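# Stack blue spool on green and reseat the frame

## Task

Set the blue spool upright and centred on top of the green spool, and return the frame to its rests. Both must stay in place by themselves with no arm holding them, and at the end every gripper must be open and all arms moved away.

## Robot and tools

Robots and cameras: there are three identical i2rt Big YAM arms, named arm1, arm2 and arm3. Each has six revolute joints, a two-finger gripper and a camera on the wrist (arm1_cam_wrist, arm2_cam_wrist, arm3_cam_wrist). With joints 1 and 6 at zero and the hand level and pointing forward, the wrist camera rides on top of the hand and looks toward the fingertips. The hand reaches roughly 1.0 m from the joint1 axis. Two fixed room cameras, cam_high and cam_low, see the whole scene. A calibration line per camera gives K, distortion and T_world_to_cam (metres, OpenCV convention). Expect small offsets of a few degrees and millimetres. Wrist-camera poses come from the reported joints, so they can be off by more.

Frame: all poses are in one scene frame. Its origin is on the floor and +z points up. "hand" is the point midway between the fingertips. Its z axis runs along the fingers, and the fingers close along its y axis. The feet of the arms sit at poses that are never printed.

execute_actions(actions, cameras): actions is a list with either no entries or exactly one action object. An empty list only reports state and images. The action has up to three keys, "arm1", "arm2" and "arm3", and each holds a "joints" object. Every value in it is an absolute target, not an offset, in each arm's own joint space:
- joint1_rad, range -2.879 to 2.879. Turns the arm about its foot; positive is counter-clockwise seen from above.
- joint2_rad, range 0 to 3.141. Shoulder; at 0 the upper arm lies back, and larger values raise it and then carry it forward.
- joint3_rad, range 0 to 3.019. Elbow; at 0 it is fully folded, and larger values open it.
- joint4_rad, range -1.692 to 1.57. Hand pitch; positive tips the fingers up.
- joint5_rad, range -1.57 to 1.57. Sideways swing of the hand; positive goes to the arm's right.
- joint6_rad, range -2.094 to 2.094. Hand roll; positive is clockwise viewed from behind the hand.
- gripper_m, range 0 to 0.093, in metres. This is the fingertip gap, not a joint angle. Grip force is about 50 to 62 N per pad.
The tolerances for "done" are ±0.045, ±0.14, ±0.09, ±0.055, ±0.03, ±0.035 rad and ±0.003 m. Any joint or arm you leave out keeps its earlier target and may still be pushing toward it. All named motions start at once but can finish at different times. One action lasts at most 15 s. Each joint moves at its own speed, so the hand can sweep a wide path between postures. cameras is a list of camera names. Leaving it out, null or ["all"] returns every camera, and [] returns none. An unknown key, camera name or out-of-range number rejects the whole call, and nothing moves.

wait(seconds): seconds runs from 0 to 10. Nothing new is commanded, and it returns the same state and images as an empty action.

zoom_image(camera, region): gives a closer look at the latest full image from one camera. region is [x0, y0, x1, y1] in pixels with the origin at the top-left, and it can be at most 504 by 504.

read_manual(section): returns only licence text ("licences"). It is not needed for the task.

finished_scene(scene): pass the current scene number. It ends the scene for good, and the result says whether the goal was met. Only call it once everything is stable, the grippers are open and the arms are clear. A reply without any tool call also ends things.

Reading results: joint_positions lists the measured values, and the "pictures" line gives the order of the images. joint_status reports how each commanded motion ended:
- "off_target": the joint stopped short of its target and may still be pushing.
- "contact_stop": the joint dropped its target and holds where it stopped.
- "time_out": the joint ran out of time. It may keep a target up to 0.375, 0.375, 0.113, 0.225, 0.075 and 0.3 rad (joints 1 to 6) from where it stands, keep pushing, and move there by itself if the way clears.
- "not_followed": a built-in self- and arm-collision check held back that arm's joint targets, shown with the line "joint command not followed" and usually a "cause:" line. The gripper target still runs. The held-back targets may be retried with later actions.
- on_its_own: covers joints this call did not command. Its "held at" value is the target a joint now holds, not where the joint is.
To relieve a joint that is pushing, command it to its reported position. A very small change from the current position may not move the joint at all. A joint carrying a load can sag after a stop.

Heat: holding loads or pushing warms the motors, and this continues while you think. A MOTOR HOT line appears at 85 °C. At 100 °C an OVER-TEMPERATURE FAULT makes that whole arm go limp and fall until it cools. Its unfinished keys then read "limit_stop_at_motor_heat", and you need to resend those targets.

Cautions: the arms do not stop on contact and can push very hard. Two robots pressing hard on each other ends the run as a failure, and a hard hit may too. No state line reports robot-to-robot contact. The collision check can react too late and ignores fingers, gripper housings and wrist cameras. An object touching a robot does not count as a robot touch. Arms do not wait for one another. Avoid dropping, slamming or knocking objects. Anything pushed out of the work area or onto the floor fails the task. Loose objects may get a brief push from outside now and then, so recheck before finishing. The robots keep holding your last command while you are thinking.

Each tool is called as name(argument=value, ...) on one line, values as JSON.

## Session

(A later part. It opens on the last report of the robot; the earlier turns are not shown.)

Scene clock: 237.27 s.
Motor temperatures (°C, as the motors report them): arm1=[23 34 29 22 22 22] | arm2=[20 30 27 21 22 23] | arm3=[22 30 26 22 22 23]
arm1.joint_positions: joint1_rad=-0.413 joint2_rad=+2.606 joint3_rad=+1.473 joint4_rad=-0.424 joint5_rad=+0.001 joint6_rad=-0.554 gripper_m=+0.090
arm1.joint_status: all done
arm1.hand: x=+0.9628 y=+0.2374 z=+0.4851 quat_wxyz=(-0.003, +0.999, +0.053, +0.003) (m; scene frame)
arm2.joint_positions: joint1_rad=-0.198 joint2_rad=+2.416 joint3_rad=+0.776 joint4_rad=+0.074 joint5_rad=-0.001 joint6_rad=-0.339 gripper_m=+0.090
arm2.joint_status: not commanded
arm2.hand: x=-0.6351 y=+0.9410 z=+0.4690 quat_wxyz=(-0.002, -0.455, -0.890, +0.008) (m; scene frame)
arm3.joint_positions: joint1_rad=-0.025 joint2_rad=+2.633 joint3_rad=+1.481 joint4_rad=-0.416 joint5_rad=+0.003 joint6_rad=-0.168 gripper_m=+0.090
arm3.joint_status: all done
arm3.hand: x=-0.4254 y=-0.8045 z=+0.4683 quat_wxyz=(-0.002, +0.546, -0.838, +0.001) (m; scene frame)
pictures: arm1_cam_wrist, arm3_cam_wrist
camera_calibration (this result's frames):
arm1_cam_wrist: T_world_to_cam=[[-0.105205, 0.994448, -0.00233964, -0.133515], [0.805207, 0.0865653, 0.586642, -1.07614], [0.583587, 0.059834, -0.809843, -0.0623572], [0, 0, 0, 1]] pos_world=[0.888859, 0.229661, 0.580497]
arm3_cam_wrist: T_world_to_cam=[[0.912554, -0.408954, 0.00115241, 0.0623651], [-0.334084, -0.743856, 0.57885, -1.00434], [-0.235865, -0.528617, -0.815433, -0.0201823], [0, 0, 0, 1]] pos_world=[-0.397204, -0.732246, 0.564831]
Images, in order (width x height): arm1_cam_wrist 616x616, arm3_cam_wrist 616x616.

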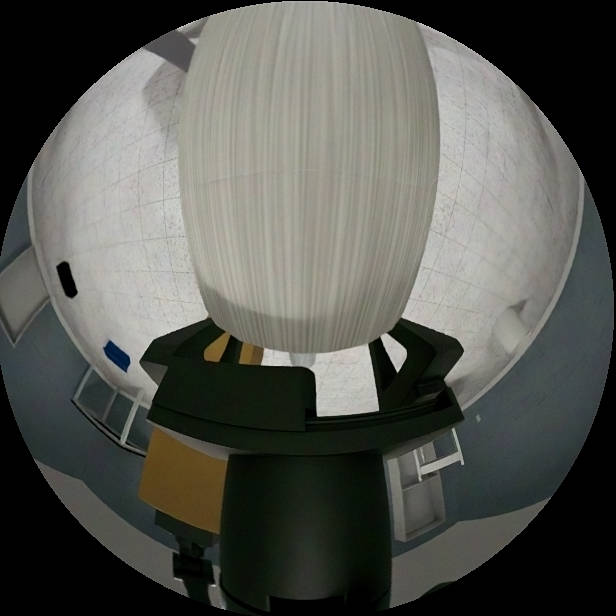

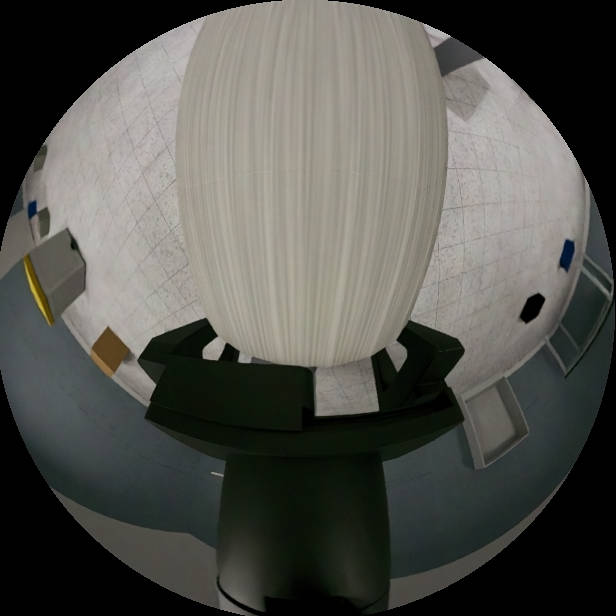

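execute_actions(actions=[{"arm1":{"joints":{"joint3_rad":1.456,"gripper_m":0.045}},"arm2":{"joints":{"gripper_m":0.045}},"arm3":{"joints":{"joint3_rad":1.463,"gripper_m":0.045}}}], cameras=["arm1_cam_wrist","arm2_cam_wrist","arm3_cam_wrist"])

Scene clock: 246.50 s.
Motor temperatures (°C, as the motors report them): arm1=[23 34 29 22 22 22] | arm2=[20 30 27 21 22 23] | arm3=[22 30 26 22 22 23]
arm1.joint_positions: joint1_rad=-0.413 joint2_rad=+2.606 joint3_rad=+1.463 joint4_rad=-0.424 joint5_rad=+0.001 joint6_rad=-0.554 gripper_m=+0.045
arm1.joint_status: all done
arm1.hand: x=+0.9681 y=+0.2349 z=+0.4836 quat_wxyz=(+0.000, +0.999, +0.053, +0.007) (m; scene frame)
arm2.joint_positions: joint1_rad=-0.198 joint2_rad=+2.416 joint3_rad=+0.776 joint4_rad=+0.074 joint5_rad=-0.001 joint6_rad=-0.338 gripper_m=+0.045
arm2.joint_status: all done
arm2.hand: x=-0.6351 y=+0.9410 z=+0.4690 quat_wxyz=(-0.002, -0.455, -0.890, +0.008) (m; scene frame)
arm3.joint_positions: joint1_rad=-0.025 joint2_rad=+2.634 joint3_rad=+1.466 joint4_rad=-0.416 joint5_rad=+0.003 joint6_rad=-0.168 gripper_m=+0.045
arm3.joint_status: all done
arm3.hand: x=-0.4308 y=-0.8126 z=+0.4652 quat_wxyz=(+0.006, +0.546, -0.838, +0.004) (m; scene frame)
pictures: arm1_cam_wrist, arm2_cam_wrist, arm3_cam_wrist
camera_calibration (this result's frames):
arm1_cam_wrist: T_world_to_cam=[[-0.104714, 0.994474, -0.00754652, -0.128389], [0.799972, 0.0887371, 0.593439, -1.07805], [0.590829, 0.0561044, -0.804844, -0.0750914], [0, 0, 0, 1]] pos_world=[0.893331, 0.227555, 0.57835]
arm2_cam_wrist: T_world_to_cam=[[-0.804463, -0.59395, 0.00797483, 0.0426649], [-0.482396, 0.661088, 0.57468, -1.19538], [-0.346603, 0.458461, -0.81834, -0.149114], [0, 0, 0, 1]] pos_world=[-0.594007, 0.883954, 0.564594]
arm3_cam_wrist: T_world_to_cam=[[0.912549, -0.408963, -0.00194486, 0.065455], [-0.32848, -0.735779, 0.592225, -1.00768], [-0.243629, -0.539796, -0.80577, -0.0452247], [0, 0, 0, 1]] pos_world=[-0.401753, -0.739076, 0.560462]
Images, in order (width x height): arm1_cam_wrist 616x616, arm2_cam_wrist 616x616, arm3_cam_wrist 616x616.

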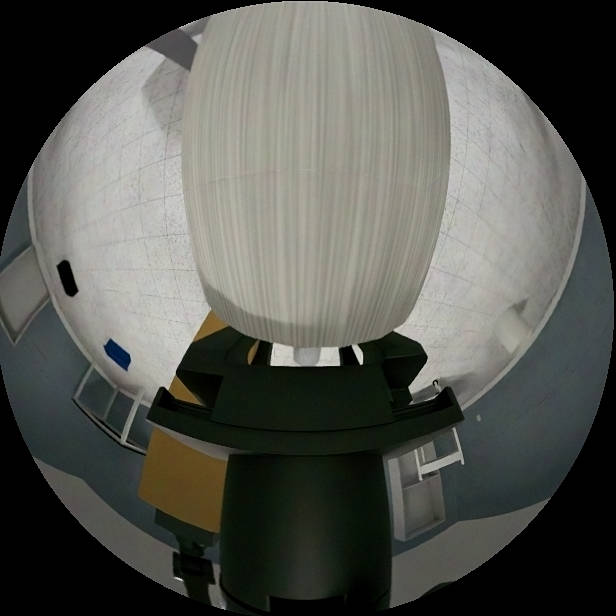

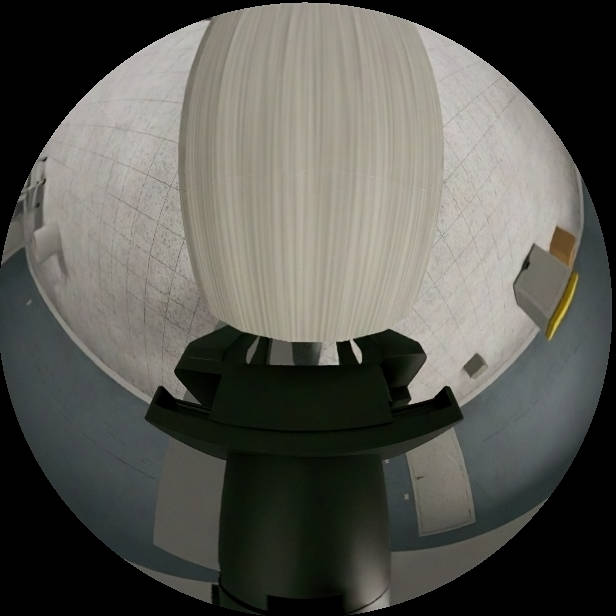

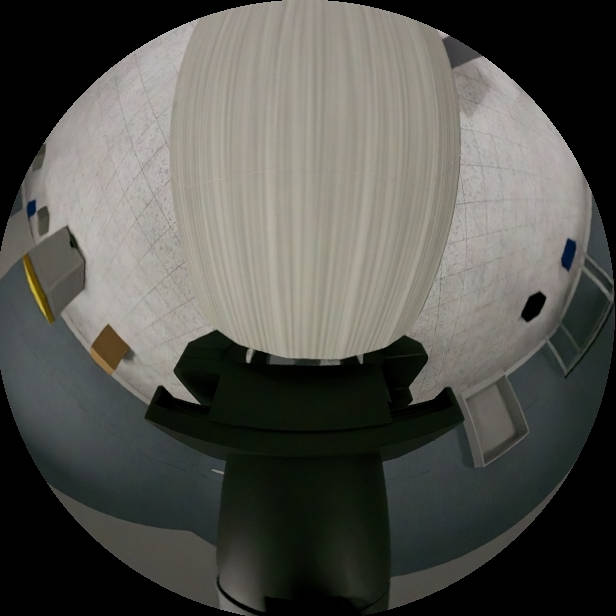

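execute_actions(actions=[{"arm1":{"joints":{"gripper_m":0.0}},"arm2":{"joints":{"gripper_m":0.0}},"arm3":{"joints":{"joint4_rad":-0.395,"gripper_m":0.0}}}], cameras=["cam_high","cam_low"])

Scene clock: 256.97 s.
Motor temperatures (°C, as the motors report them): arm1=[23 34 28 22 22 22] | arm2=[20 30 27 21 22 23] | arm3=[22 30 25 22 22 23]
arm1.joint_positions: joint1_rad=-0.413 joint2_rad=+2.606 joint3_rad=+1.463 joint4_rad=-0.425 joint5_rad=+0.001 joint6_rad=-0.543 gripper_m=+0.019
arm1.joint_status: gripper_m off_target (ended at +0.019, target +0.000)
arm1.hand: x=+0.9683 y=+0.2349 z=+0.4836 quat_wxyz=(+0.000, +0.999, +0.047, +0.008) (m; scene frame)
arm2.joint_positions: joint1_rad=-0.198 joint2_rad=+2.417 joint3_rad=+0.776 joint4_rad=+0.073 joint5_rad=-0.001 joint6_rad=-0.332 gripper_m=+0.018
arm2.joint_status: gripper_m off_target (ended at +0.018, target +0.000)
arm2.hand: x=-0.6351 y=+0.9414 z=+0.4689 quat_wxyz=(-0.001, -0.458, -0.889, +0.007) (m; scene frame)
arm3.joint_positions: joint1_rad=-0.025 joint2_rad=+2.635 joint3_rad=+1.466 joint4_rad=-0.414 joint5_rad=+0.003 joint6_rad=-0.158 gripper_m=+0.018
arm3.joint_status: gripper_m off_target (ended at +0.018, target +0.000); the others done
arm3.hand: x=-0.4305 y=-0.8125 z=+0.4650 quat_wxyz=(+0.005, +0.541, -0.841, +0.004) (m; scene frame)
pictures: cam_high, cam_low
Images, in order (width x height): cam_high 504x504, cam_low 504x504.

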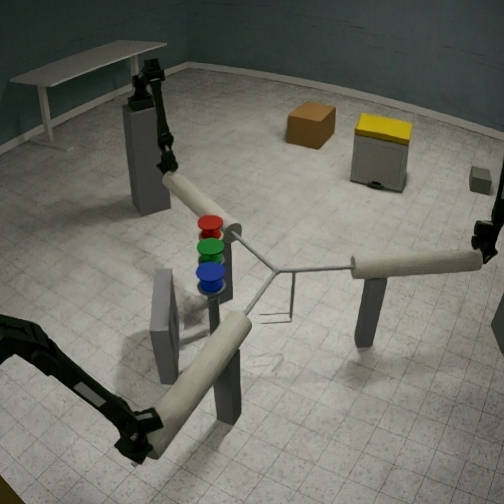

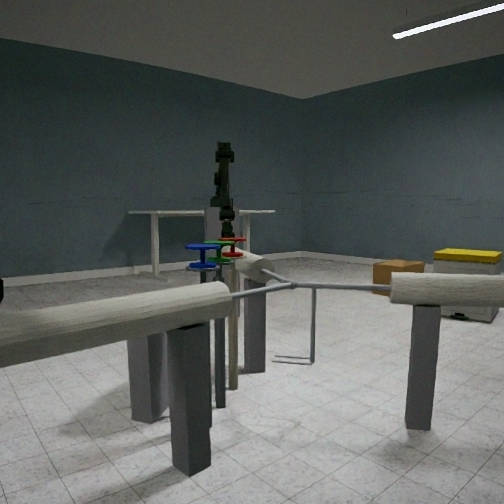

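execute_actions(actions=[{"arm1":{"joints":{"joint1_rad":-0.414,"joint2_rad":2.412,"joint3_rad":1.380,"joint4_rad":-0.526,"joint6_rad":-0.544}},"arm2":{"joints":{"joint1_rad":-0.200,"joint2_rad":2.161,"joint3_rad":0.689,"joint4_rad":-0.096,"joint6_rad":-0.334}},"arm3":{"joints":{"joint1_rad":-0.025,"joint2_rad":2.438,"joint3_rad":1.372,"joint4_rad":-0.500,"joint6_rad":-0.158}}}], cameras=["cam_high","cam_low"])

Scene clock: 290.87 s.
Motor temperatures (°C, as the motors report them): arm1=[23 35 28 22 22 22] | arm2=[20 30 26 21 22 23] | arm3=[22 30 25 22 22 23]
arm1.joint_positions: joint1_rad=-0.414 joint2_rad=+2.446 joint3_rad=+1.381 joint4_rad=-0.517 joint5_rad=+0.000 joint6_rad=-0.537 gripper_m=+0.019
arm1.joint_status: all done
arm1.hand: x=+0.9695 y=+0.2340 z=+0.5529 quat_wxyz=(+0.003, +0.999, +0.044, +0.013) (m; scene frame)
arm2.joint_positions: joint1_rad=-0.197 joint2_rad=+2.169 joint3_rad=+0.687 joint4_rad=-0.088 joint5_rad=+0.002 joint6_rad=-0.330 gripper_m=+0.018
arm2.joint_status: all done
arm2.hand: x=-0.6347 y=+0.9412 z=+0.5440 quat_wxyz=(+0.000, -0.458, -0.889, +0.007) (m; scene frame)
arm3.joint_positions: joint1_rad=-0.026 joint2_rad=+2.456 joint3_rad=+1.367 joint4_rad=-0.491 joint5_rad=+0.001 joint6_rad=-0.157 gripper_m=+0.018
arm3.joint_status: all done
arm3.hand: x=-0.4300 y=-0.8119 z=+0.5409 quat_wxyz=(+0.004, +0.540, -0.841, +0.002) (m; scene frame)
pictures: cam_high, cam_low
Images, in order (width x height): cam_high 504x504, cam_low 504x504.

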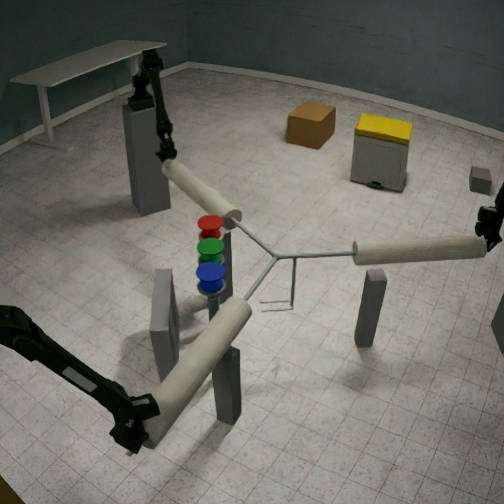

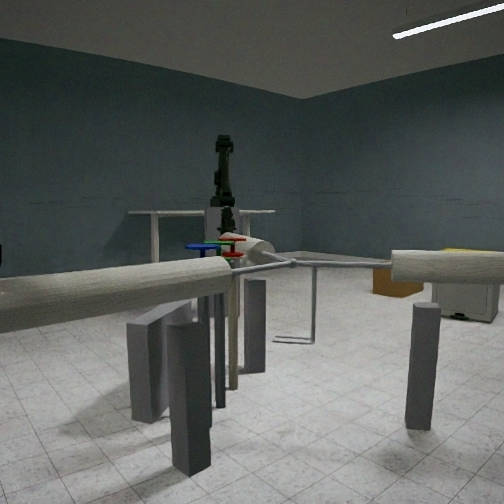

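execute_actions(actions=[{"arm1":{"joints":{"joint1_rad":-0.415,"joint2_rad":2.188,"joint3_rad":1.306,"joint4_rad":-0.662}},"arm2":{"joints":{"joint1_rad":-0.203,"joint2_rad":1.837,"joint3_rad":0.638,"joint4_rad":-0.369,"joint6_rad":-0.337}},"arm3":{"joints":{"joint2_rad":2.227,"joint3_rad":1.299,"joint4_rad":-0.635}}}], cameras=["cam_high"])

Scene clock: 296.27 s.
Motor temperatures (°C, as the motors report them): arm1=[23 35 28 22 22 22] | arm2=[20 30 26 21 22 23] | arm3=[22 30 25 22 22 23]
arm1.joint_positions: joint1_rad=-0.416 joint2_rad=+2.217 joint3_rad=+1.301 joint4_rad=-0.661 joint5_rad=+0.001 joint6_rad=-0.538 gripper_m=+0.019
arm1.joint_status: all done
arm1.hand: x=+0.9711 y=+0.2337 z=+0.6551 quat_wxyz=(+0.002, +0.999, +0.044, +0.011) (m; scene frame)
arm2.joint_positions: joint1_rad=-0.202 joint2_rad=+1.844 joint3_rad=+0.636 joint4_rad=-0.357 joint5_rad=+0.003 joint6_rad=-0.332 gripper_m=+0.018
arm2.joint_status: all done
arm2.hand: x=-0.6354 y=+0.9408 z=+0.6390 quat_wxyz=(-0.001, -0.460, -0.888, +0.009) (m; scene frame)
arm3.joint_positions: joint1_rad=-0.025 joint2_rad=+2.237 joint3_rad=+1.293 joint4_rad=-0.628 joint5_rad=+0.001 joint6_rad=-0.157 gripper_m=+0.018
arm3.joint_status: all done
arm3.hand: x=-0.4302 y=-0.8118 z=+0.6383 quat_wxyz=(+0.000, +0.541, -0.841, +0.001) (m; scene frame)
pictures: cam_high
Images, in order (width x height): cam_high 504x504.

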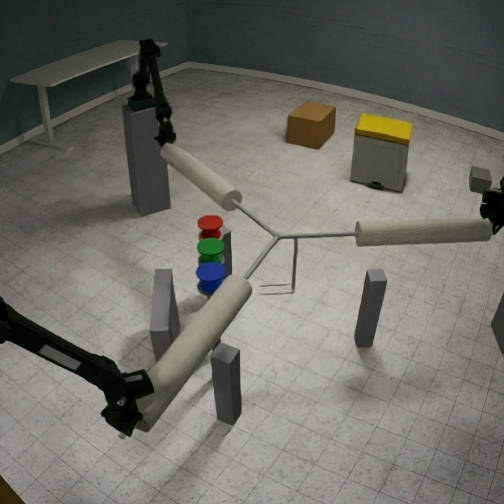

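execute_actions(actions=[{"arm1":{"joints":{"joint1_rad":-0.418,"joint2_rad":1.982,"joint3_rad":1.332,"joint4_rad":-0.870,"joint6_rad":-0.546}},"arm2":{"joints":{"joint1_rad":-0.207,"joint2_rad":1.510,"joint3_rad":0.712,"joint4_rad":-0.745,"joint6_rad":-0.341}},"arm3":{"joints":{"joint2_rad":2.018,"joint3_rad":1.305,"joint4_rad":-0.846}}}], cameras=["cam_high","cam_low"])

Scene clock: 318.43 s.
Motor temperatures (°C, as the motors report them): arm1=[23 36 29 22 22 22] | arm2=[20 30 27 21 22 23] | arm3=[22 31 25 22 22 23]
arm1.joint_positions: joint1_rad=-0.421 joint2_rad=+2.002 joint3_rad=+1.301 joint4_rad=-0.870 joint5_rad=+0.000 joint6_rad=-0.543 gripper_m=+0.019
arm1.joint_status: all done
arm1.hand: x=+0.9719 y=+0.2354 z=+0.7661 quat_wxyz=(+0.001, +0.999, +0.044, +0.008) (m; scene frame)
arm2.joint_positions: joint1_rad=-0.207 joint2_rad=+1.509 joint3_rad=+0.672 joint4_rad=-0.722 joint5_rad=+0.004 joint6_rad=-0.337 gripper_m=+0.018
arm2.joint_status: all done
arm2.hand: x=-0.6368 y=+0.9430 z=+0.7482 quat_wxyz=(-0.003, -0.460, -0.888, +0.012) (m; scene frame)
arm3.joint_positions: joint1_rad=-0.021 joint2_rad=+2.025 joint3_rad=+1.293 joint4_rad=-0.837 joint5_rad=-0.003 joint6_rad=-0.154 gripper_m=+0.018
arm3.joint_status: all done
arm3.hand: x=-0.4324 y=-0.8094 z=+0.7474 quat_wxyz=(-0.001, +0.542, -0.841, -0.002) (m; scene frame)
pictures: cam_high, cam_low
Images, in order (width x height): cam_high 504x504, cam_low 504x504.

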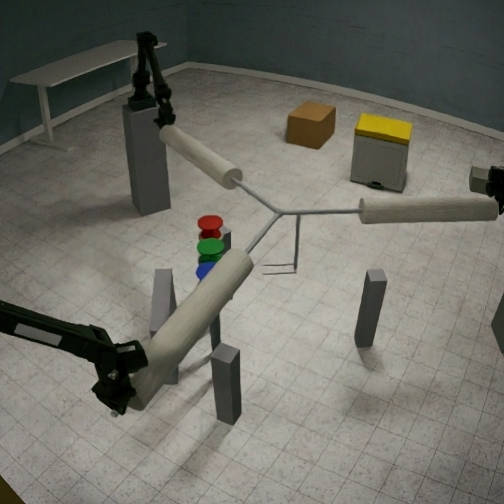

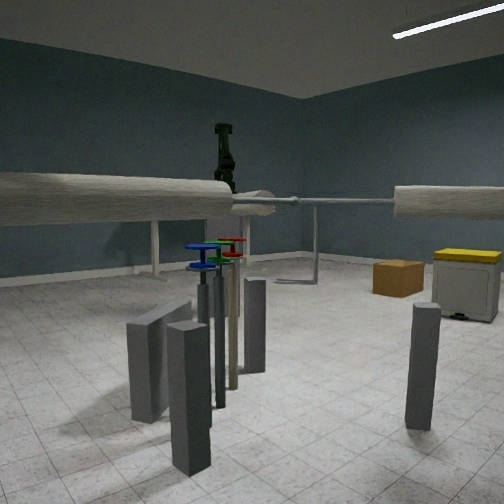

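execute_actions(actions=[{"arm1":{"joints":{"joint1_rad":-0.519,"joint2_rad":1.718,"joint3_rad":1.044,"joint4_rad":-0.866,"joint6_rad":-0.654}},"arm2":{"joints":{"joint1_rad":0.056,"joint2_rad":1.495,"joint3_rad":0.888,"joint4_rad":-0.932,"joint6_rad":-0.066}},"arm3":{"joints":{"joint1_rad":-0.166,"joint2_rad":2.080,"joint3_rad":1.595,"joint4_rad":-1.055,"joint6_rad":-0.307}}}], cameras=["cam_high","cam_low"])

Scene clock: 338.77 s.
Motor temperatures (°C, as the motors report them): arm1=[23 36 31 22 22 22] | arm2=[20 29 30 21 22 23] | arm3=[22 31 27 22 22 23]
arm1.joint_positions: joint1_rad=-0.526 joint2_rad=+1.742 joint3_rad=+1.034 joint4_rad=-0.865 joint5_rad=+0.002 joint6_rad=-0.652 gripper_m=+0.019
arm1.joint_status: all done
arm1.hand: x=+1.0754 y=+0.2362 z=+0.8114 quat_wxyz=(+0.000, +0.999, +0.046, +0.010) (m; scene frame)
arm2.joint_positions: joint1_rad=+0.056 joint2_rad=+1.509 joint3_rad=+0.849 joint4_rad=-0.916 joint5_rad=-0.001 joint6_rad=-0.078 gripper_m=+0.018
arm2.joint_status: all done
arm2.hand: x=-0.5364 y=+0.9418 z=+0.7969 quat_wxyz=(+0.002, -0.458, -0.889, +0.005) (m; scene frame)
arm3.joint_positions: joint1_rad=-0.170 joint2_rad=+2.098 joint3_rad=+1.552 joint4_rad=-1.035 joint5_rad=-0.002 joint6_rad=-0.305 gripper_m=+0.018
arm3.joint_status: all done
arm3.hand: x=-0.3285 y=-0.8121 z=+0.7868 quat_wxyz=(+0.005, +0.543, -0.840, +0.000) (m; scene frame)
pictures: cam_high, cam_low
Images, in order (width x height): cam_high 504x504, cam_low 504x504.

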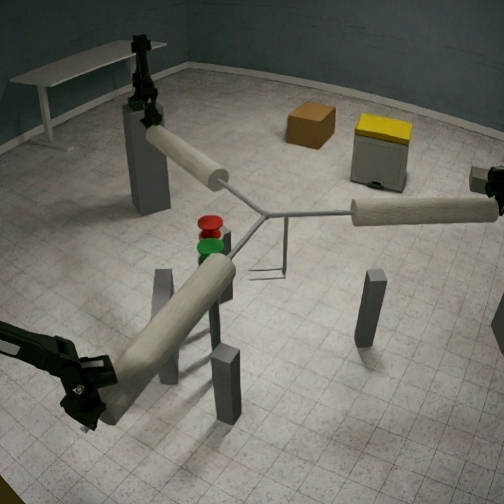

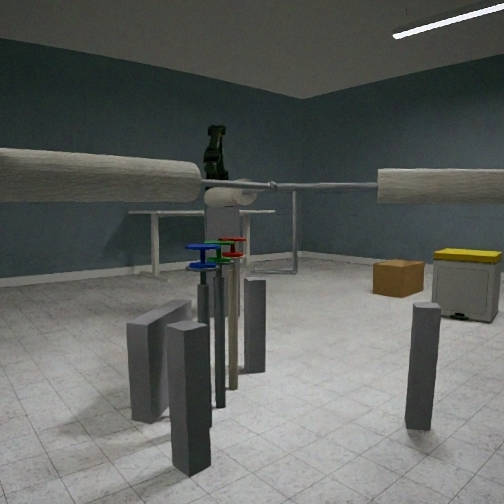

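zoom_image(camera="cam_low", region=[180, 225, 310, 295])

zoom_image(camera="cam_high", region=[185, 205, 305, 295])

Region (180, 225, 310, 295) of cam_low's 504x504 image, scaled by 3.877, with more detail than that image has; it fills the top 271 rows of this view, and the rest is white.

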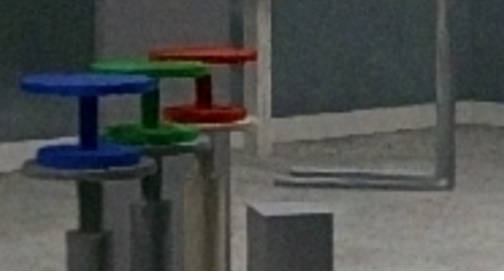

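Region (185, 205, 305, 295) of cam_high's 504x504 image, scaled by 4.200, with more detail than that image has; it fills the top 378 rows of this view, and the rest is white.

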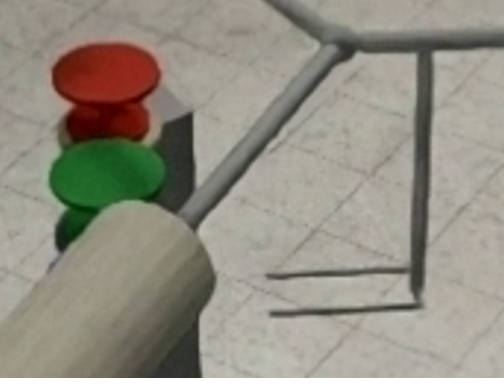

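execute_actions(actions=[{"arm1":{"joints":{"joint1_rad":-0.663,"joint2_rad":1.455,"joint3_rad":0.850,"joint4_rad":-0.939,"joint6_rad":-0.797}},"arm2":{"joints":{"joint1_rad":0.261,"joint2_rad":1.576,"joint3_rad":1.122,"joint4_rad":-1.081,"joint6_rad":0.139}},"arm3":{"joints":{"joint1_rad":-0.281,"joint2_rad":2.191,"joint3_rad":1.946,"joint4_rad":-1.283,"joint6_rad":-0.421}}}], cameras=["cam_high","cam_low"])

Scene clock: 376.77 s.
Motor temperatures (°C, as the motors report them): arm1=[23 34 31 22 22 22] | arm2=[20 29 32 21 22 23] | arm3=[22 32 30 22 22 23]
arm1.joint_positions: joint1_rad=-0.663 joint2_rad=+1.474 joint3_rad=+0.833 joint4_rad=-0.937 joint5_rad=+0.003 joint6_rad=-0.786 gripper_m=+0.019
arm1.joint_status: all done
arm1.hand: x=+1.1763 y=+0.2303 z=+0.8552 quat_wxyz=(+0.002, +0.999, +0.044, +0.012) (m; scene frame)
arm2.joint_positions: joint1_rad=+0.257 joint2_rad=+1.588 joint3_rad=+1.075 joint4_rad=-1.061 joint5_rad=-0.001 joint6_rad=+0.127 gripper_m=+0.018
arm2.joint_status: all done
arm2.hand: x=-0.4351 y=+0.9406 z=+0.8387 quat_wxyz=(+0.001, -0.459, -0.888, +0.006) (m; scene frame)
arm3.joint_positions: joint1_rad=-0.283 joint2_rad=+2.210 joint3_rad=+1.886 joint4_rad=-1.262 joint5_rad=-0.001 joint6_rad=-0.413 gripper_m=+0.018
arm3.joint_status: all done
arm3.hand: x=-0.2318 y=-0.8162 z=+0.8343 quat_wxyz=(+0.007, +0.540, -0.841, +0.001) (m; scene frame)
pictures: cam_high, cam_low
Images, in order (width x height): cam_high 504x504, cam_low 504x504.

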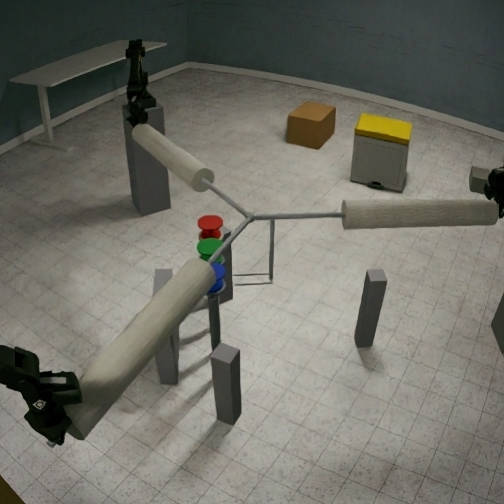

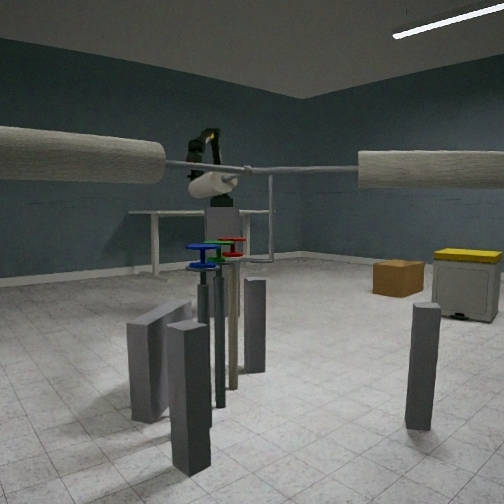

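zoom_image(camera="cam_low", region=[180, 230, 285, 280])

zoom_image(camera="cam_high", region=[190, 230, 285, 305])

Region (180, 230, 285, 280) of cam_low's 504x504 image, scaled by 4.800, with more detail than that image has; it fills the top 240 rows of this view, and the rest is white.

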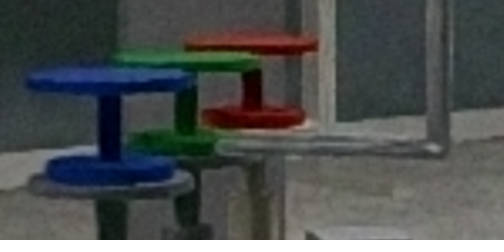

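Region (190, 230, 285, 305) of cam_high's 504x504 image, scaled by 5.305, with more detail than that image has; it fills the top 398 rows of this view, and the rest is white.

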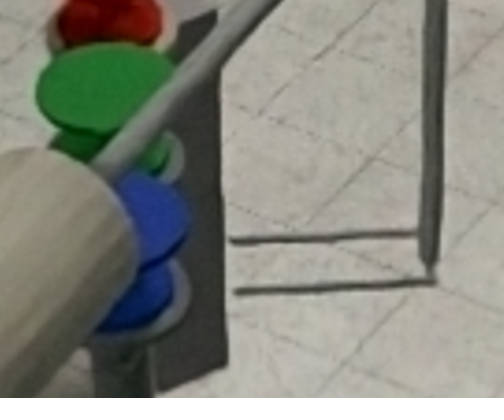

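execute_actions(actions=[{"arm1":{"joints":{"joint1_rad":-0.640,"joint2_rad":1.315,"joint3_rad":0.752,"joint4_rad":-0.975,"joint6_rad":-0.760}},"arm2":{"joints":{"joint1_rad":0.252,"joint2_rad":1.663,"joint3_rad":1.283,"joint4_rad":-1.146,"joint6_rad":0.120}},"arm3":{"joints":{"joint1_rad":-0.350,"joint2_rad":2.188,"joint3_rad":1.992,"joint4_rad":-1.322,"joint6_rad":-0.490}}}], cameras=["arm1_cam_wrist","cam_high","cam_low"])

zoom_image(camera="cam_low", region=[170, 230, 275, 280])

zoom_image(camera="cam_high", region=[180, 230, 275, 305])

Scene clock: 404.43 s.
Motor temperatures (°C, as the motors report them): arm1=[23 32 31 22 22 22] | arm2=[20 30 34 21 22 23] | arm3=[22 34 34 22 22 23]
arm1.joint_positions: joint1_rad=-0.653 joint2_rad=+1.340 joint3_rad=+0.736 joint4_rad=-0.973 joint5_rad=+0.005 joint6_rad=-0.778 gripper_m=+0.019
arm1.joint_status: all done
arm1.hand: x=+1.2073 y=+0.2005 z=+0.8681 quat_wxyz=(+0.001, +0.999, +0.045, +0.012) (m; scene frame)
arm2.joint_positions: joint1_rad=+0.253 joint2_rad=+1.674 joint3_rad=+1.227 joint4_rad=-1.123 joint5_rad=-0.002 joint6_rad=+0.123 gripper_m=+0.018
arm2.joint_status: all done
arm2.hand: x=-0.4062 y=+0.9071 z=+0.8533 quat_wxyz=(+0.000, -0.460, -0.888, +0.005) (m; scene frame)
arm3.joint_positions: joint1_rad=-0.354 joint2_rad=+2.210 joint3_rad=+1.927 joint4_rad=-1.306 joint5_rad=+0.001 joint6_rad=-0.484 gripper_m=+0.018
arm3.joint_status: all done
arm3.hand: x=-0.1987 y=-0.8501 z=+0.8492 quat_wxyz=(+0.009, +0.540, -0.841, +0.001) (m; scene frame)
pictures: arm1_cam_wrist, cam_high, cam_low
camera_calibration (this result's frames):
arm1_cam_wrist: T_world_to_cam=[[-0.0890431, 0.995977, -0.0100962, -0.0832372], [0.795305, 0.0771976, 0.601274, -1.49334], [0.599634, 0.0455098, -0.798979, 0.0814151], [0, 0, 0, 1]] pos_world=[1.13143, 0.194479, 0.962113]
Images, in order (width x height): arm1_cam_wrist 616x616, cam_high 504x504, cam_low 504x504.

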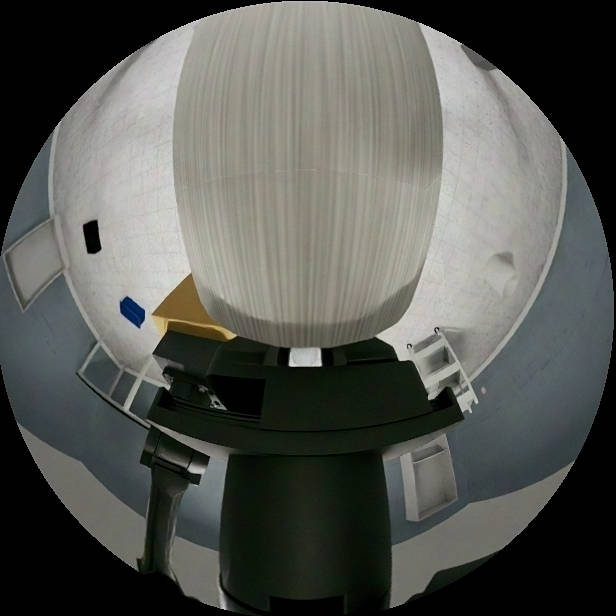

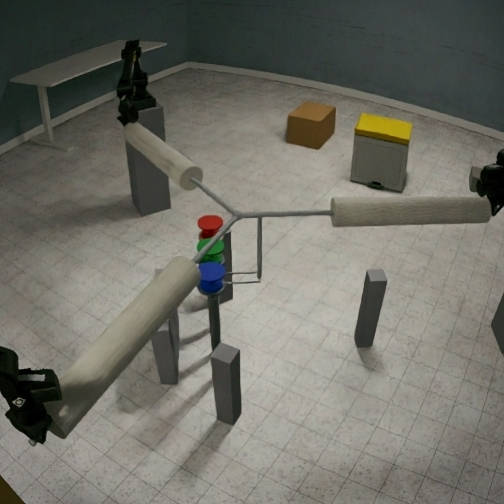

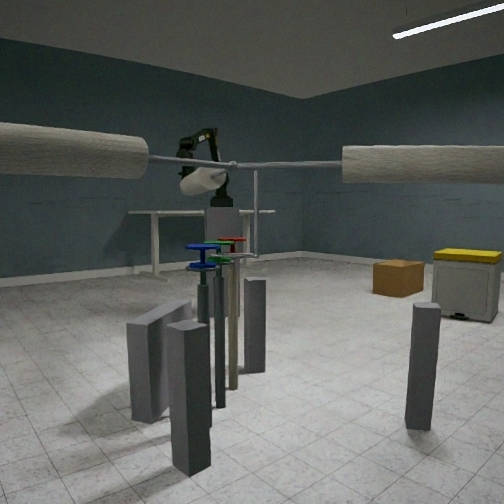

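Region (170, 230, 275, 280) of cam_low's 504x504 image, scaled by 4.800, with more detail than that image has; it fills the top 240 rows of this view, and the rest is white.

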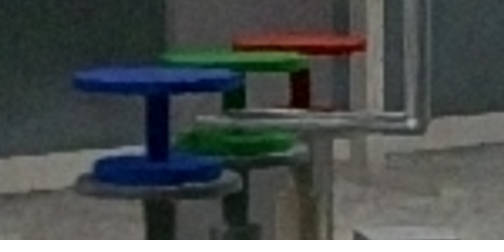

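Region (180, 230, 275, 305) of cam_high's 504x504 image, scaled by 5.305, with more detail than that image has; it fills the top 398 rows of this view, and the rest is white.

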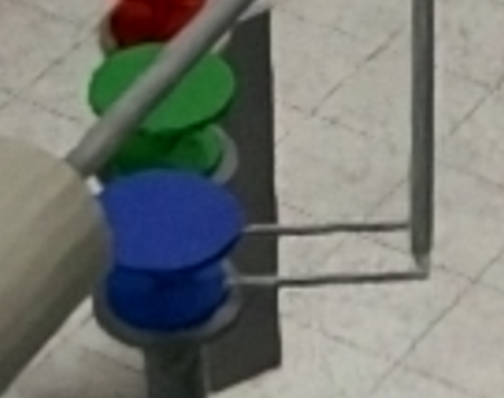

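execute_actions(actions=[{"arm1":{"joints":{"joint1_rad":-0.600,"joint2_rad":1.184,"joint3_rad":0.638,"joint4_rad":-0.985,"joint6_rad":-0.715}},"arm2":{"joints":{"joint1_rad":0.238,"joint2_rad":1.771,"joint3_rad":1.431,"joint4_rad":-1.182,"joint6_rad":0.105}},"arm3":{"joints":{"joint1_rad":-0.420,"joint6_rad":-0.560}}}], cameras=["cam_high","cam_low"])

zoom_image(camera="cam_low", region=[170, 230, 275, 280])

zoom_image(camera="cam_high", region=[180, 230, 275, 305])

Scene clock: 424.13 s.
Motor temperatures (°C, as the motors report them): arm1=[23 31 32 22 22 22] | arm2=[20 31 36 21 22 23] | arm3=[22 34 35 22 22 23]
arm1.joint_positions: joint1_rad=-0.608 joint2_rad=+1.208 joint3_rad=+0.624 joint4_rad=-0.983 joint5_rad=+0.003 joint6_rad=-0.735 gripper_m=+0.019
arm1.joint_status: all done
arm1.hand: x=+1.2334 y=+0.1629 z=+0.8685 quat_wxyz=(-0.002, +0.999, +0.046, +0.008) (m; scene frame)
arm2.joint_positions: joint1_rad=+0.241 joint2_rad=+1.786 joint3_rad=+1.374 joint4_rad=-1.160 joint5_rad=-0.002 joint6_rad=+0.110 gripper_m=+0.018
arm2.joint_status: all done
arm2.hand: x=-0.3801 y=+0.8687 z=+0.8517 quat_wxyz=(+0.000, -0.459, -0.888, +0.005) (m; scene frame)
arm3.joint_positions: joint1_rad=-0.426 joint2_rad=+2.210 joint3_rad=+1.932 joint4_rad=-1.318 joint5_rad=+0.002 joint6_rad=-0.555 gripper_m=+0.018
arm3.joint_status: all done
arm3.hand: x=-0.1716 y=-0.8896 z=+0.8512 quat_wxyz=(+0.012, +0.540, -0.842, +0.001) (m; scene frame)
pictures: cam_high, cam_low
Images, in order (width x height): cam_high 504x504, cam_low 504x504.

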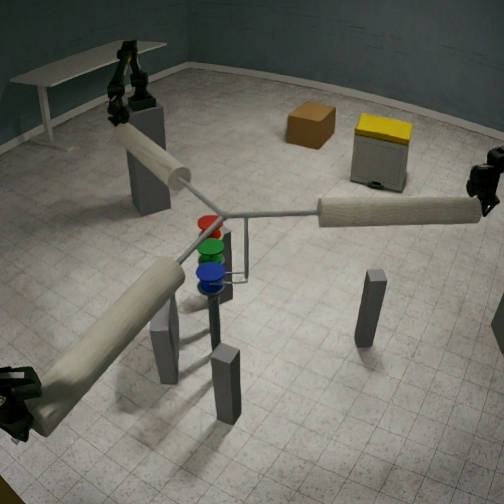

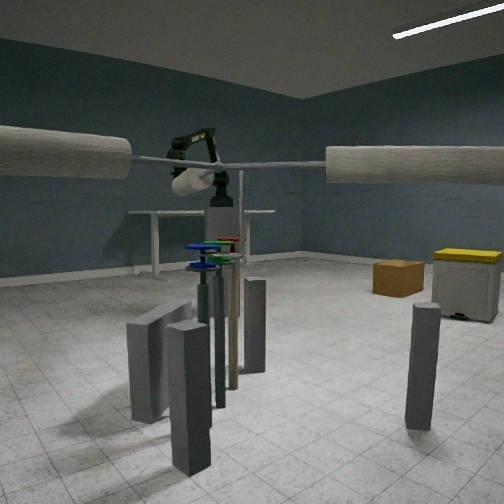

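Region (170, 230, 275, 280) of cam_low's 504x504 image, scaled by 4.800, with more detail than that image has; it fills the top 240 rows of this view, and the rest is white.

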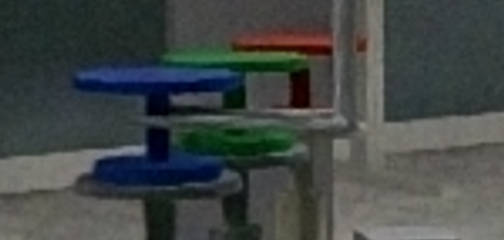

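Region (180, 230, 275, 305) of cam_high's 504x504 image, scaled by 5.305, with more detail than that image has; it fills the top 398 rows of this view, and the rest is white.

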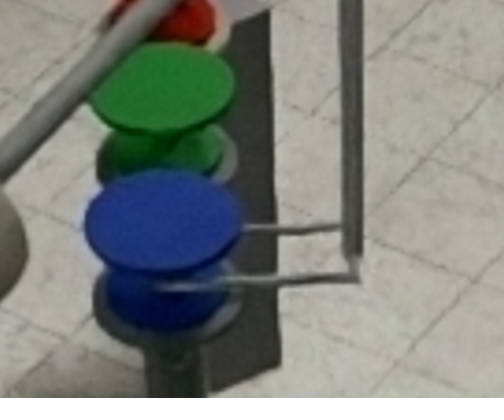

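execute_actions(actions=[{"arm1":{"joints":{"joint1_rad":-0.532,"joint2_rad":1.044,"joint3_rad":0.537,"joint4_rad":-1.026,"joint6_rad":-0.646}},"arm2":{"joints":{"joint1_rad":0.228,"joint2_rad":1.880,"joint3_rad":1.597,"joint4_rad":-1.234,"joint6_rad":0.095}},"arm3":{"joints":{"joint1_rad":-0.489,"joint4_rad":-1.303,"joint6_rad":-0.630}}}], cameras=["cam_high","cam_low"])

zoom_image(camera="cam_low", region=[170, 230, 275, 280])

zoom_image(camera="cam_high", region=[180, 230, 275, 305])

Scene clock: 429.90 s.
Motor temperatures (°C, as the motors report them): arm1=[23 31 32 22 22 22] | arm2=[20 31 36 21 22 23] | arm3=[22 34 35 22 22 23]
arm1.joint_positions: joint1_rad=-0.541 joint2_rad=+1.063 joint3_rad=+0.522 joint4_rad=-1.023 joint5_rad=+0.003 joint6_rad=-0.667 gripper_m=+0.019
arm1.joint_status: all done
arm1.hand: x=+1.2600 y=+0.1239 z=+0.8689 quat_wxyz=(-0.002, +0.999, +0.045, +0.006) (m; scene frame)
arm2.joint_positions: joint1_rad=+0.232 joint2_rad=+1.895 joint3_rad=+1.535 joint4_rad=-1.206 joint5_rad=-0.003 joint6_rad=+0.101 gripper_m=+0.018
arm2.joint_status: all done
arm2.hand: x=-0.3526 y=+0.8308 z=+0.8522 quat_wxyz=(-0.003, -0.459, -0.888, +0.006) (m; scene frame)
arm3.joint_positions: joint1_rad=-0.495 joint2_rad=+2.210 joint3_rad=+1.932 joint4_rad=-1.307 joint5_rad=+0.004 joint6_rad=-0.624 gripper_m=+0.018
arm3.joint_status: all done
arm3.hand: x=-0.1451 y=-0.9281 z=+0.8512 quat_wxyz=(+0.007, +0.540, -0.842, +0.002) (m; scene frame)
pictures: cam_high, cam_low
Images, in order (width x height): cam_high 504x504, cam_low 504x504.

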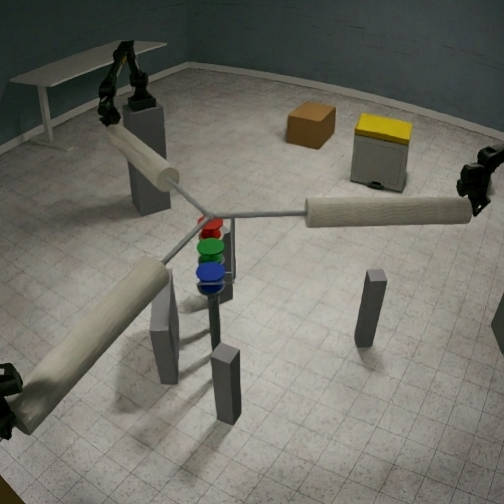

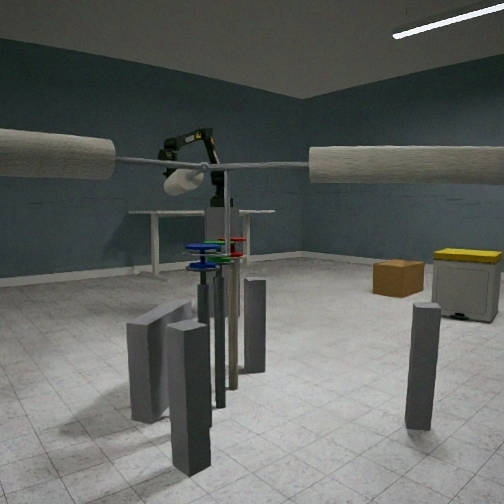

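Region (170, 230, 275, 280) of cam_low's 504x504 image, scaled by 4.800, with more detail than that image has; it fills the top 240 rows of this view, and the rest is white.

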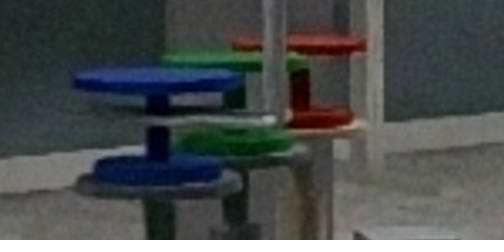

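Region (180, 230, 275, 305) of cam_high's 504x504 image, scaled by 5.305, with more detail than that image has; it fills the top 398 rows of this view, and the rest is white.

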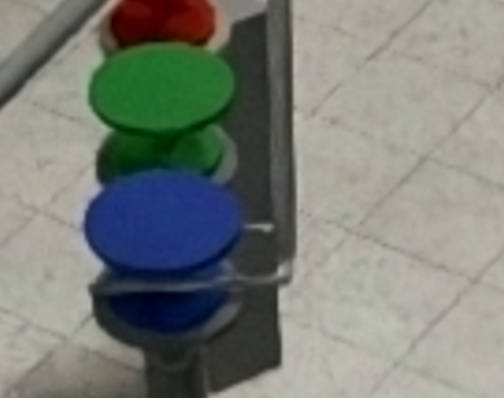

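execute_actions(actions=[{"arm1":{"joints":{"joint1_rad":-0.419,"joint2_rad":0.947,"joint3_rad":0.812,"joint4_rad":-1.375,"joint6_rad":-0.534}},"arm2":{"joints":{"joint1_rad":0.173,"joint2_rad":1.808,"joint3_rad":1.776,"joint4_rad":-1.479,"joint6_rad":0.040}},"arm3":{"joints":{"joint1_rad":-0.500,"joint2_rad":2.038,"joint3_rad":2.002,"joint4_rad":-1.481,"joint6_rad":-0.636}}}], cameras=["cam_high","cam_low"])

zoom_image(camera="cam_low", region=[170, 200, 275, 280])

zoom_image(camera="cam_high", region=[170, 210, 265, 305])

Scene clock: 456.47 s.
Motor temperatures (°C, as the motors report them): arm1=[23 29 33 22 22 22] | arm2=[20 32 38 21 22 23] | arm3=[22 35 36 22 22 23]
arm1.joint_positions: joint1_rad=-0.429 joint2_rad=+0.970 joint3_rad=+0.746 joint4_rad=-1.350 joint5_rad=+0.001 joint6_rad=-0.556 gripper_m=+0.019
arm1.joint_status: all done
arm1.hand: x=+1.2374 y=+0.1061 z=+0.9670 quat_wxyz=(+0.001, +0.999, +0.046, +0.010) (m; scene frame)
arm2.joint_positions: joint1_rad=+0.174 joint2_rad=+1.822 joint3_rad=+1.716 joint4_rad=-1.459 joint5_rad=-0.003 joint6_rad=+0.042 gripper_m=+0.018
arm2.joint_status: all done
arm2.hand: x=-0.3786 y=+0.8131 z=+0.9591 quat_wxyz=(-0.003, -0.459, -0.889, +0.006) (m; scene frame)
arm3.joint_positions: joint1_rad=-0.500 joint2_rad=+2.060 joint3_rad=+1.947 joint4_rad=-1.473 joint5_rad=+0.003 joint6_rad=-0.633 gripper_m=+0.018
arm3.joint_status: all done
arm3.hand: x=-0.1705 y=-0.9458 z=+0.9515 quat_wxyz=(+0.008, +0.541, -0.841, +0.001) (m; scene frame)
pictures: cam_high, cam_low
Images, in order (width x height): cam_high 504x504, cam_low 504x504.

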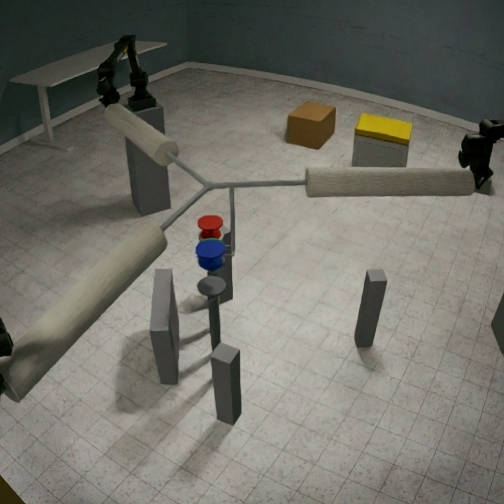

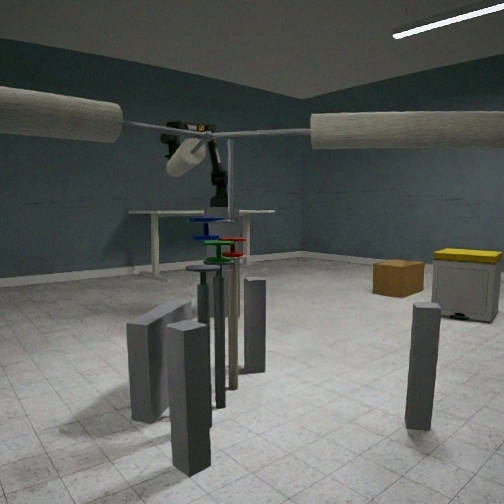

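Region (170, 200, 275, 280) of cam_low's 504x504 image, scaled by 4.800, with more detail than that image has; it fills the top 384 rows of this view, and the rest is white.

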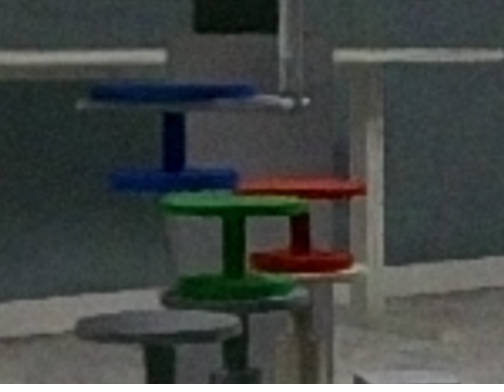

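Region (170, 210, 265, 305) of cam_high's 504x504 image, scaled by 5.305, with more detail than that image has.

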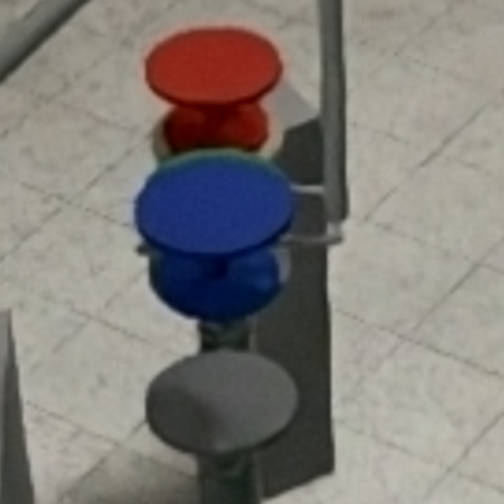

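execute_actions(actions=[{"arm1":{"joints":{"joint1_rad":-0.208,"joint2_rad":1.078,"joint3_rad":0.882,"joint4_rad":-1.307,"joint6_rad":-0.325}},"arm2":{"joints":{"joint1_rad":0.059,"joint6_rad":-0.075}},"arm3":{"joints":{"joint1_rad":-0.515,"joint2_rad":1.852,"joint3_rad":1.672,"joint4_rad":-1.355,"joint6_rad":-0.652}}}], cameras=["cam_high","cam_low"])

zoom_image(camera="cam_low", region=[170, 200, 275, 280])

Scene clock: 475.07 s.
Motor temperatures (°C, as the motors report them): arm1=[23 29 38 22 22 22] | arm2=[20 33 39 21 22 23] | arm3=[22 35 36 22 22 23]
arm1.joint_positions: joint1_rad=-0.218 joint2_rad=+1.092 joint3_rad=+0.814 joint4_rad=-1.294 joint5_rad=+0.002 joint6_rad=-0.346 gripper_m=+0.019
arm1.joint_status: all done
arm1.hand: x=+1.1820 y=+0.0696 z=+0.9630 quat_wxyz=(+0.000, +0.999, +0.046, +0.009) (m; scene frame)
arm2.joint_positions: joint1_rad=+0.057 joint2_rad=+1.822 joint3_rad=+1.716 joint4_rad=-1.461 joint5_rad=-0.002 joint6_rad=-0.075 gripper_m=+0.018
arm2.joint_status: all done
arm2.hand: x=-0.4335 y=+0.7761 z=+0.9599 quat_wxyz=(-0.002, -0.459, -0.889, +0.007) (m; scene frame)
arm3.joint_positions: joint1_rad=-0.511 joint2_rad=+1.877 joint3_rad=+1.658 joint4_rad=-1.364 joint5_rad=+0.001 joint6_rad=-0.647 gripper_m=+0.018
arm3.joint_status: all done
arm3.hand: x=-0.2243 y=-0.9824 z=+0.9500 quat_wxyz=(+0.006, +0.543, -0.840, +0.000) (m; scene frame)
pictures: cam_high, cam_low
Images, in order (width x height): cam_high 504x504, cam_low 504x504.

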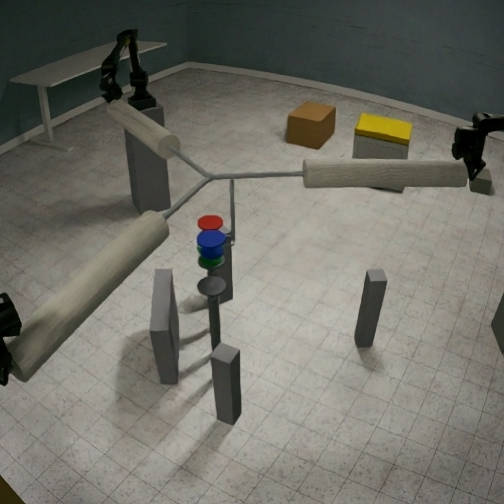

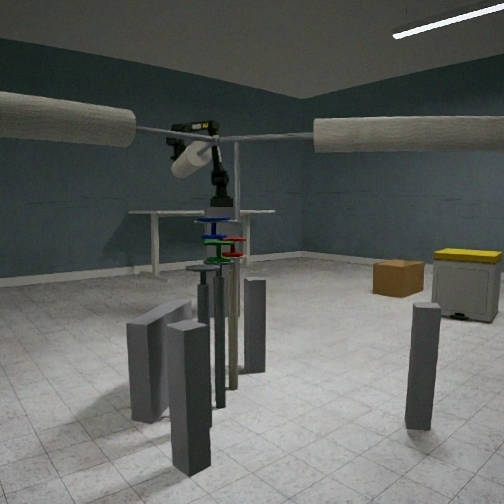

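Region (170, 200, 275, 280) of cam_low's 504x504 image, scaled by 4.800, with more detail than that image has; it fills the top 384 rows of this view, and the rest is white.

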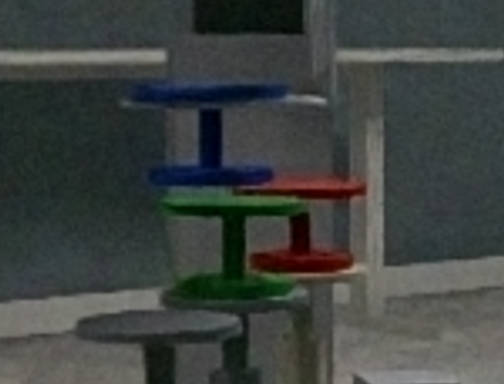

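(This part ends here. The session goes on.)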